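# Slide out the darker slide box's inner tray

## Task

Using the robot arm, slide the inner tray of the darker of the two slide boxes out through the end of that box facing away from the robot's base, by at least a few centimetres, and leave it extended. Do not push either tray roughly half its length out, do not grasp the outer case of either box, and do not shift or rotate either box by more than a small amount; any of these is an immediate failure. Everything else must finish close to where it started, and nothing may end up on the floor. The result must stay in place with no help from the robot, so release and withdraw the arm before ending the scene.

## Robot and tools

Robot: a single six-joint arm with a two-finger parallel gripper. Joint order, used in every command row and every per-joint list in results: waist (joint_0), shoulder (joint_1), elbow (joint_2), wrist pitch (joint_3), wrist yaw (joint_4), wrist roll (joint_5). Stated ranges in radians: waist -3.054 to 3.054, shoulder 0.000 to 3.142, elbow 0.000 to 2.356, wrist pitch -1.571 to 1.571, wrist yaw -1.571 to 1.571, wrist roll -3.142 to 3.142. Real ends may differ by up to 0.010 rad either way.

Frames: the scene frame has its origin on the table surface under the arm's base, +z up, and +y to the left when facing along +x. The base may sit slightly tilted. In the gripper's own frame the fingers point along +x and close along y. end_effector_position marks the point midway between the finger pads, roughly 3 to 4 cm short of the fingertips; at long reach the reported value can be off.

A command row is 7 plain numbers, each in [-1, 1]: six joint values, then the gripper opening. The joint values are scaled offsets, not poses: 1.0 equals 0.9615 rad for waist, shoulder and elbow, 1.713 for wrist pitch, 1.767 for wrist yaw, 1.728 for wrist roll. The seventh number is an absolute opening: +1 fully open (0.088 m gap), about -0.80 is where empty fingers touch, and anything down to -1 closes no further. Closing from fully open takes at least about 0.5 s.

execute_actions(actions): actions is a list of actions; each action is a list of 0 to 15 rows, each row applied for one 1/30 s control step, and an action with fewer rows repeats its last row to fill 15 steps (0.5 s). Every row's joint offsets are measured from the joint angles at the beginning of that action, not from the previous row; for the first action of a call this is the last reported state. An action is rejected if it would carry a joint more than 0.010 rad beyond its range end; if the first action fails this, or any action is malformed, the whole call is rejected and nothing moves. An empty list simply returns the current state and images.

move(target, speed, blocking): target is one 7-number row, with joint offsets taken from the Joint positions in the most recent result that printed them. All joints travel on paths that finish together, so the hand follows a curve; paths last 0.5 to 10 s and are cut off at 10 s. speed (0.01 to 2 rad/s, default 0.5) caps the fastest joint's path. Paths ignore obstacles; faster moves and targets set deeper past a contact hit and press harder. The gripper value is sent immediately. With blocking=false the result comes back after 0.5 s while motion continues; use wait(0) to check, and call wait or stop before sending other motion. The extra move: line gives the ending (done, off_target, moving, held, fault), limits=held or limits=none, and the joint farthest from its target.

wait(seconds): 0 to 10; the arm keeps its last command, and returns early if a running move ends. stop(): brakes a running move; it needs stopping distance, more when fast; the fingers keep moving. zoom_image(camera, region): camera is cam_high, cam_low or cam_wrist (all 504x504); region is [x0, y0, x1, y1] in pixels from the top-left, at most 504 by 504. read_manual(section): returns licence text only ("licences"). finished_scene(scene): pass the current scene number; it ends the scene irreversibly and reports success. Answering without a tool call ends everything.

Motion limits: each control step the joint target may lead the measured angle by at most 0.211 rad (waist, shoulder, elbow), 0.213 (wrist pitch), 0.267 (wrist yaw), 0.228 (wrist roll), and targets that would put the hand over 70 mm from its measured spot are scaled back. Large changes therefore need several actions, and an unfinished motion may need recommanding. Friction can leave joints short, especially at long reach; verify positions after moving.

Results contain the state line (hand position in m, quaternion wxyz, velocities), Joint positions and Joint velocities (six joints in rad, then finger gap in m), Joint targets (current drive angles), grip_measured (opening on the command scale; squeeze by commanding below it; may be offset by about 1 mm), and step readings where HELD marks a step held back. "joint sent to its limit" means a joint was clipped at its end; "joint command not followed" means the clearance check altered targets. MOTOR HOT appears from 50 °C; OVER-TEMPERATURE FAULT at 95 °C freezes the arm and may cut power.

Avoid: contact torque reaching load limits (N m: waist 17.8, shoulder 22, elbow 22, wrist pitch 5.8, wrist yaw 5.78, wrist roll 5.42), which halts the arm for 10 s; fast closes; hard impacts or heavy pushes; gripping a box's outer case; moving either box; pushing a tray near halfway; knocking anything off the table. Push the tray gently from the near end, then open, retreat, and confirm it stays.

Each tool is called after ">>>" as name(argument=value, ...), one argument or row to a line, values as JSON.

## Session

>>> execute_actions(
  actions=[],
)

Scene clock: 0.00 s.
end_effector_position=(+0.0679, +0.3406, +0.2428) grip_measured=+0.855 end_effector_quat_wxyz=(-0.406, +0.591, -0.484, -0.502) end_effector_velocity=(-0.002, -0.001, -0.000) end_effector_angular_velocity=(-0.006, +0.010, +0.009)
Joint names: [waist, shoulder, elbow, wrist pitch, wrist yaw, wrist roll]
Joint positions: [ 1.323  1.864  1.419 -1.15   0.096 -0.344  0.081]
Joint velocities: [ 0.002  0.002  0.002 -0.007 -0.007 -0.007  0.   ]
Motor temperatures (°C, as the motors report them): [25 25 26 26 25 26]
Heat: hottest elbow 26 °C (+0.0 °C/min).
Joint targets: [1.323 1.864 1.419 -1.150 0.096 -0.344]

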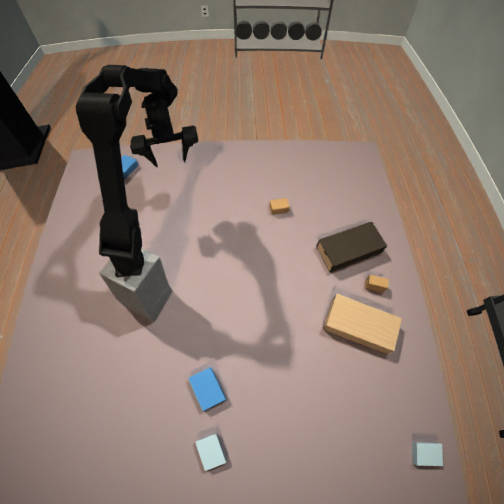

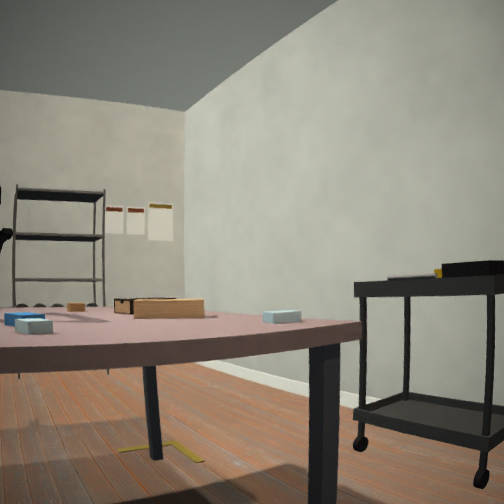

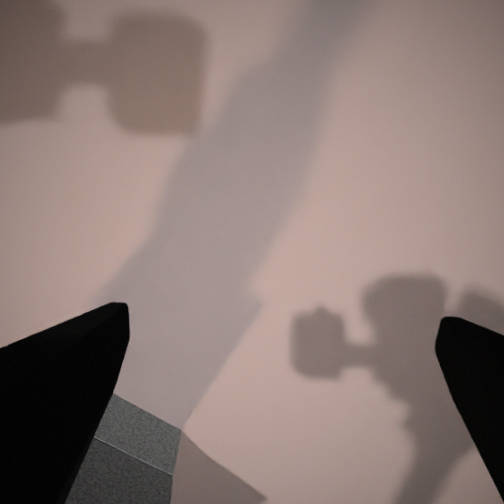

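Similar position, slightly more rotated.

>>> move(
  target=[-1,0.2,-0.49,1,-0.14,0.25,-1],
  speed=1.2,
)

>>> move(
  target=[-0.29,0.7,0,0.545,0,0,-1],
  speed=0.8,
)

Scene clock: 2.63 s.
end_effector_position=(+0.4343, +0.2434, +0.1868) grip_measured=-0.777 end_effector_quat_wxyz=(+0.911, -0.051, +0.313, +0.262) end_effector_velocity=(-0.001, -0.001, -0.001) end_effector_angular_velocity=(-0.005, +0.005, +0.007)
Joint names: [waist, shoulder, elbow, wrist pitch, wrist yaw, wrist roll]
Joint positions: [ 0.363  2.043  0.96   0.561 -0.148  0.086  0.001]
Joint velocities: [-0.002 -0.002 -0.002 -0.007 -0.007 -0.007  0.   ]
Motor temperatures (°C, as the motors report them): [25 25 27 26 25 26]
Heat: hottest elbow 27 °C (+0.0 °C/min).
Joint targets: [0.361 2.056 0.948 0.563 -0.152 0.088]
move: off_target; limits=none; farthest joint: the shoulder, 0.013 radians from its target (0.192 radians at the start)

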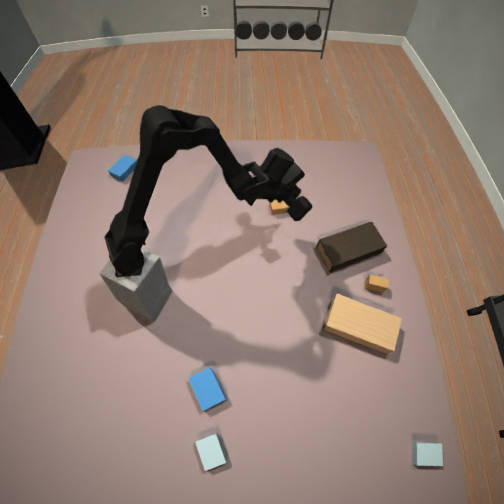

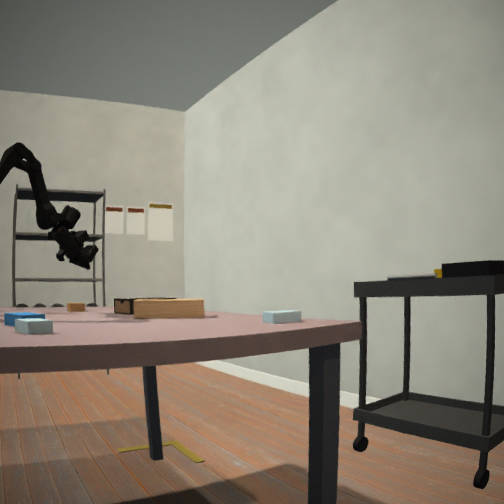

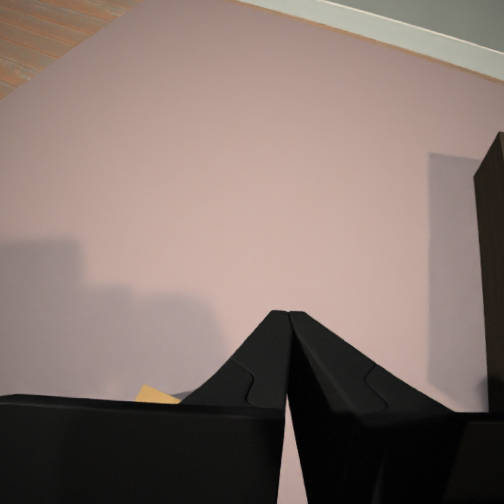

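Scene clock: 4.53 s.
end_effector_position=(+0.4666, +0.0981, +0.0705) grip_measured=-0.777 end_effector_quat_wxyz=(+0.974, -0.018, +0.171, +0.150) end_effector_velocity=(-0.001, +0.002, -0.001) end_effector_angular_velocity=(-0.019, +0.002, +0.016)
Joint names: [waist, shoulder, elbow, wrist pitch, wrist yaw, wrist roll]
Joint positions: [ 0.087  2.703  0.96   1.494 -0.148  0.086  0.001]
Joint velocities: [ 0.002 -0.002 -0.002 -0.007 -0.007 -0.022 -0.   ]
Motor temperatures (°C, as the motors report them): [25 26 27 26 25 26]
Heat: hottest elbow 27 °C (+0.0 °C/min).
Joint targets: [0.084 2.716 0.960 1.495 -0.148 0.086]
move: off_target; limits=none; farthest joint: the shoulder, 0.013 radians from its target (0.673 radians at the start)

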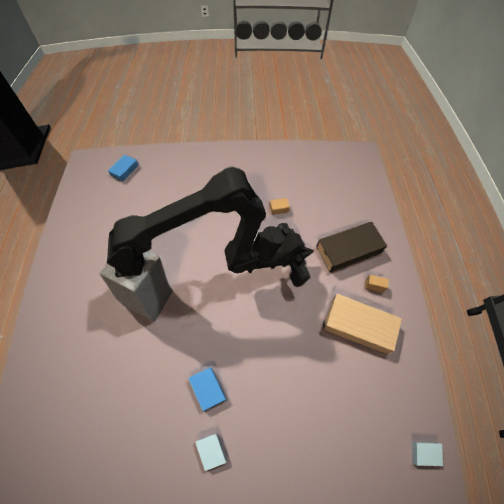

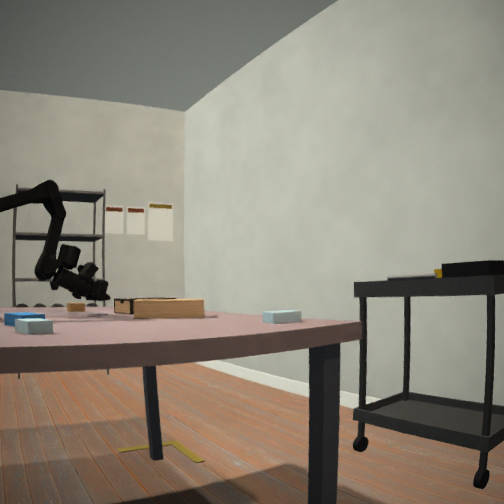

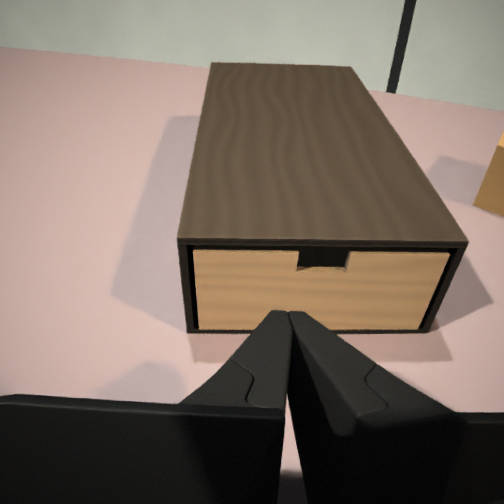

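>>> move(
  target=[-0.015,0.19,0.14,0.03,0,0,-1],
  speed=0.3,
)

>>> move(
  target=[0,0.075,0.3,-0.105,0,0,-1],
  speed=0.1,
)

Scene clock: 6.40 s.
end_effector_position=(+0.4711, +0.0882, +0.0309) grip_measured=-0.777 end_effector_quat_wxyz=(+0.975, -0.018, +0.166, +0.145) end_effector_velocity=(-0.003, -0.001, -0.004) end_effector_angular_velocity=(+0.006, +0.020, +0.000)
Joint names: [waist, shoulder, elbow, wrist pitch, wrist yaw, wrist roll]
Joint positions: [ 0.074  2.872  1.089  1.544 -0.148  0.086  0.001]
Joint velocities: [-0.002  0.002 -0.007 -0.007 -0.007  0.007 -0.   ]
Motor temperatures (°C, as the motors report them): [25 26 27 27 25 26]
Heat: hottest elbow 27 °C (+9.4 °C/min).
Joint targets: [0.072 2.885 1.095 1.545 -0.148 0.086]
move: off_target; limits=none; farthest joint: the shoulder, 0.014 radians from its target (0.183 radians at the start)

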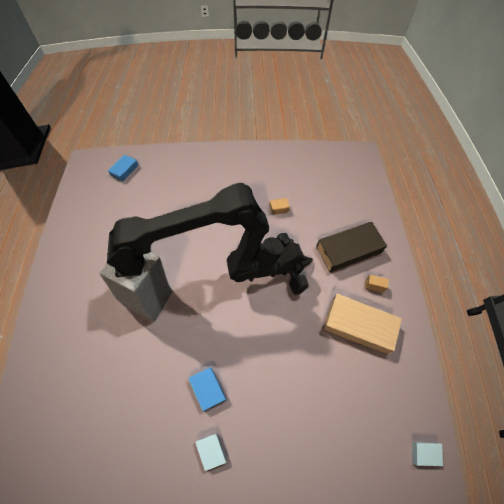

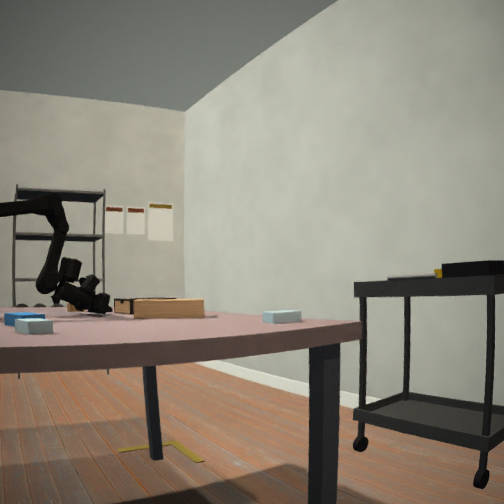

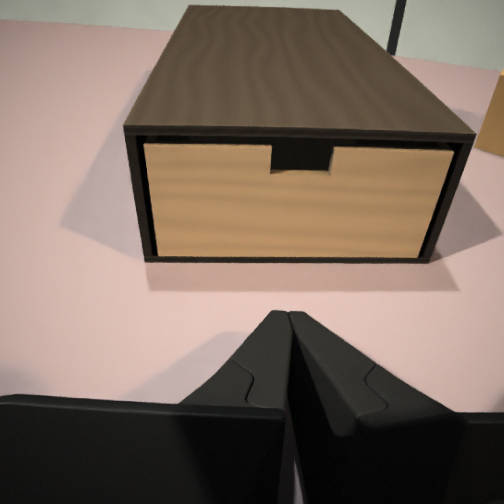

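Scene clock: 9.70 s.
end_effector_position=(+0.5320, +0.0991, +0.0297) grip_measured=-0.777 end_effector_quat_wxyz=(+0.979, -0.017, +0.142, +0.148) end_effector_velocity=(+0.001, -0.003, +0.001) end_effector_angular_velocity=(-0.019, -0.004, +0.006)
Joint names: [waist, shoulder, elbow, wrist pitch, wrist yaw, wrist roll]
Joint positions: [ 0.074  2.927  1.369  1.368 -0.148  0.086  0.001]
Joint velocities: [-0.007 -0.002  0.002 -0.007 -0.007 -0.022 -0.   ]
Motor temperatures (°C, as the motors report them): [25 27 27 27 25 26]
Heat: hottest shoulder 27 °C (+6.2 °C/min).
Joint targets: [0.074 2.944 1.377 1.364 -0.148 0.086]
move: off_target; limits=none; farthest joint: the shoulder, 0.017 radians from its target (0.073 radians at the start)

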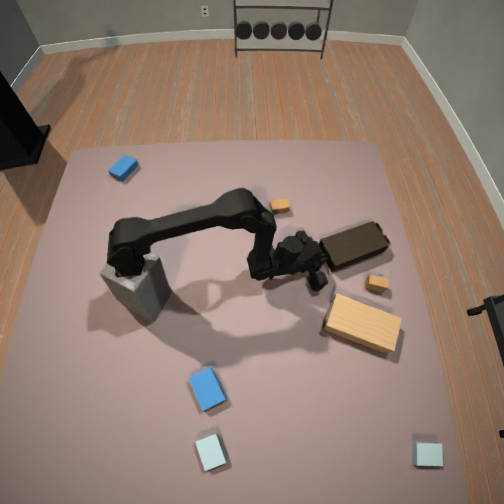

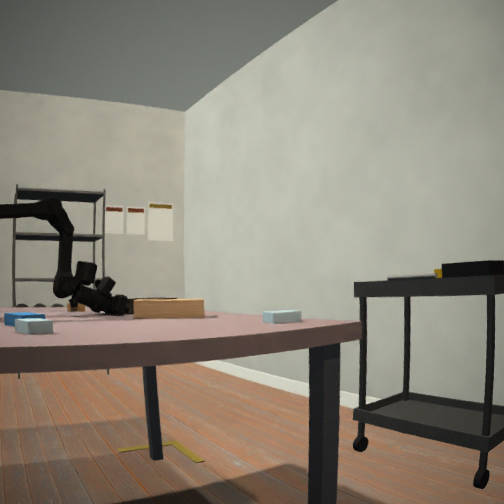

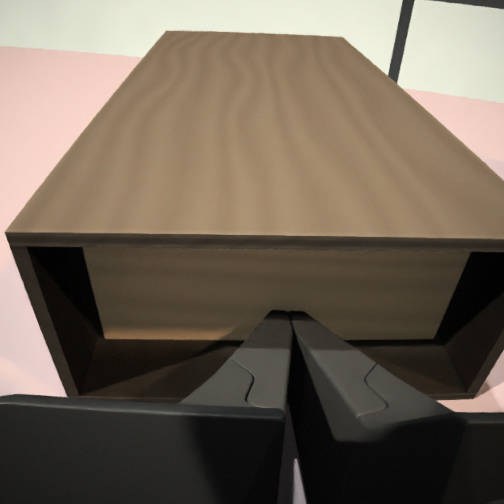

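>>> move(
  target=[0.01,0.06,0.125,-0.03,0,0,-1],
  speed=0.1,
)

>>> move(
  target=[0,-0.13,-0.44,0.13,0,0,-1],
  speed=0.3,
)

>>> move(
  target=[0,-0.6,-0.25,-0.2,0,0,-1],
)

Scene clock: 11.73 s.
end_effector_position=(+0.5529, +0.1056, +0.0310) grip_measured=-0.777 end_effector_quat_wxyz=(+0.980, -0.018, +0.126, +0.152) end_effector_velocity=(-0.000, -0.004, -0.005) end_effector_angular_velocity=(-0.010, +0.020, -0.001)
Joint names: [waist, shoulder, elbow, wrist pitch, wrist yaw, wrist roll]
Joint positions: [ 0.079  2.962  1.481  1.324 -0.148  0.085  0.001]
Joint velocities: [-0.007  0.002  0.002 -0.022 -0.007 -0.007 -0.   ]
Motor temperatures (°C, as the motors report them): [25 27 27 27 25 26]
Heat: hottest shoulder 27 °C (+5.1 °C/min).
Joint targets: [0.084 2.985 1.489 1.317 -0.148 0.086]
move: off_target; limits=none; farthest joint: the shoulder, 0.023 radians from its target (0.057 radians at the start)

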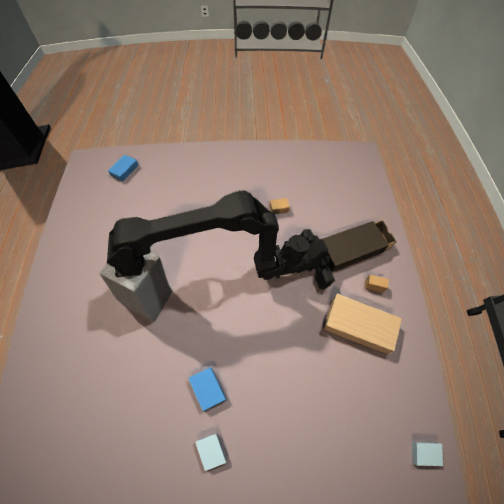

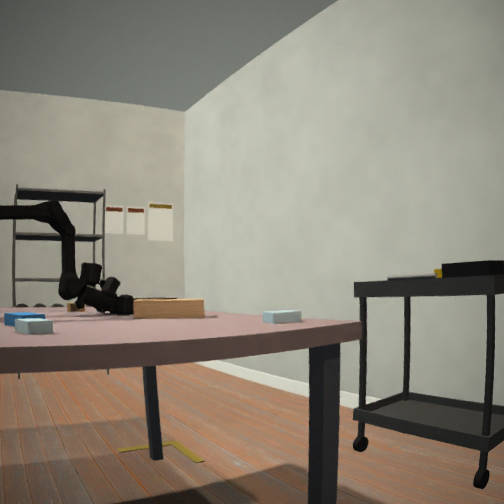

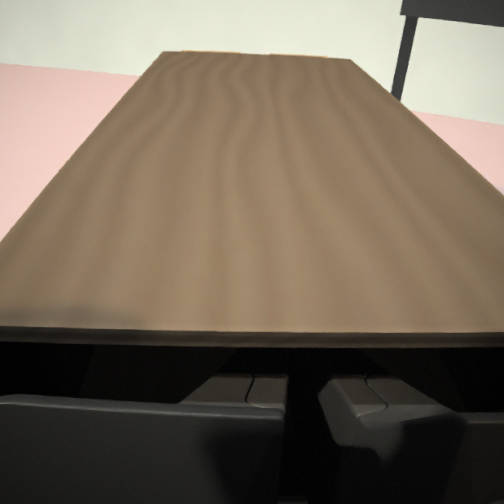

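Scene clock: 13.70 s.
end_effector_position=(+0.4693, +0.0907, +0.0370) grip_measured=-0.777 end_effector_quat_wxyz=(+0.975, -0.019, +0.166, +0.147) end_effector_velocity=(-0.001, -0.000, -0.001) end_effector_angular_velocity=(-0.006, +0.006, +0.006)
Joint names: [waist, shoulder, elbow, wrist pitch, wrist yaw, wrist roll]
Joint positions: [ 0.079  2.848  1.065  1.545 -0.148  0.084  0.001]
Joint velocities: [-0.002 -0.002 -0.002 -0.007 -0.007 -0.007 -0.   ]
Motor temperatures (°C, as the motors report them): [25 28 27 28 25 26]
Heat: hottest shoulder 28 °C (+8.8 °C/min).
Joint targets: [0.079 2.837 1.057 1.546 -0.148 0.085]
move: off_target; limits=none; farthest joint: the shoulder, 0.011 radians from its target (0.125 radians at the start)

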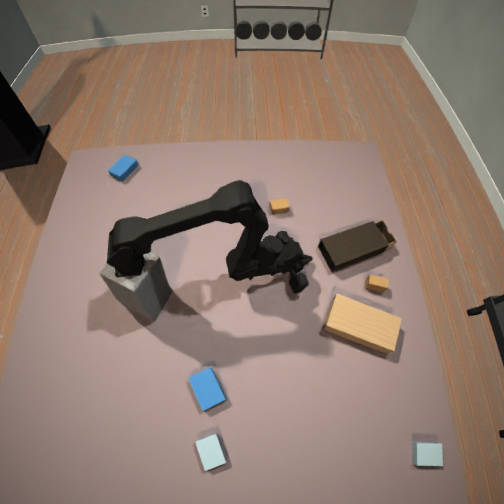

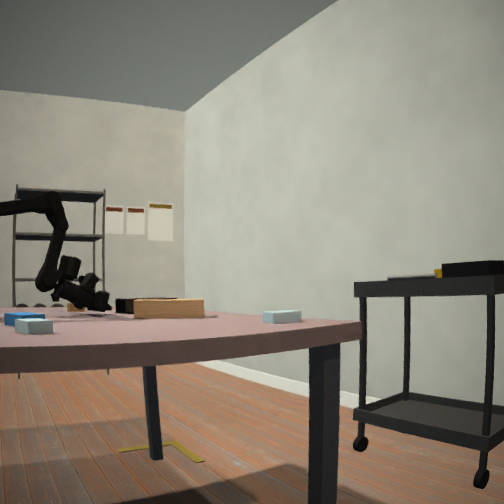

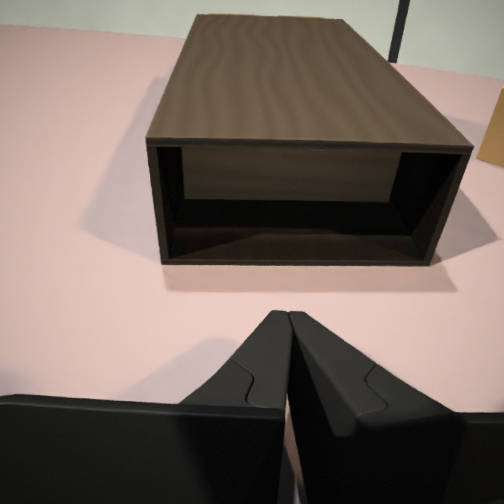

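Scene clock: 15.43 s.
end_effector_position=(+0.4799, +0.1088, +0.1743) grip_measured=-0.777 end_effector_quat_wxyz=(+0.975, -0.019, +0.168, +0.147) end_effector_velocity=(-0.000, -0.002, +0.005) end_effector_angular_velocity=(-0.018, -0.008, +0.007)
Joint names: [waist, shoulder, elbow, wrist pitch, wrist yaw, wrist roll]
Joint positions: [ 0.079  2.282  0.834  1.205 -0.148  0.084  0.001]
Joint velocities: [-0.007 -0.017 -0.007 -0.007 -0.007 -0.022 -0.   ]
Motor temperatures (°C, as the motors report them): [25 29 27 28 25 26]
Heat: hottest shoulder 29 °C (+11.7 °C/min).
Joint targets: [0.079 2.271 0.824 1.203 -0.148 0.084]
move: off_target; limits=none; farthest joint: the shoulder, 0.011 radians from its target (0.576 radians at the start)

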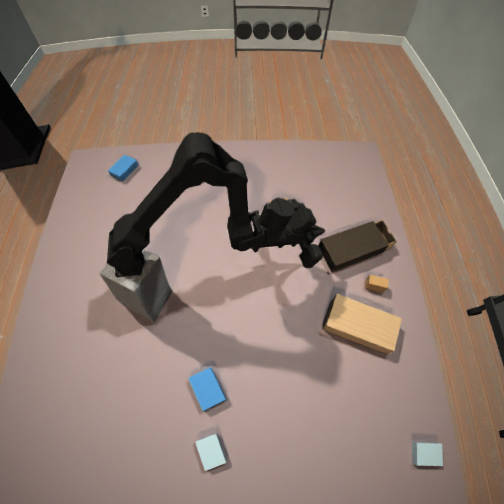

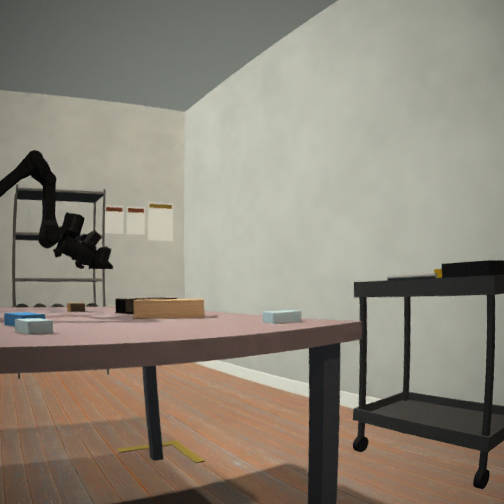

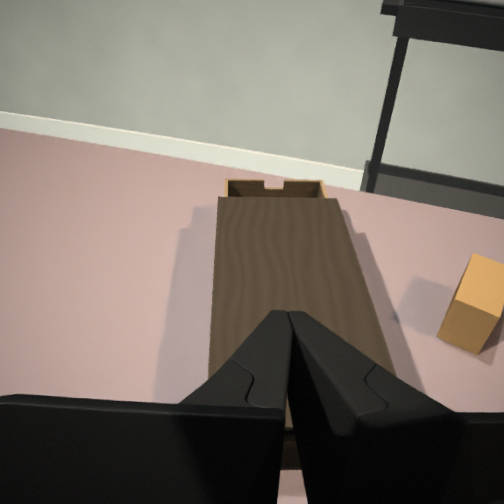

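>>> finished_scene(
  scene=2,
)

The scene is finished: the task was done.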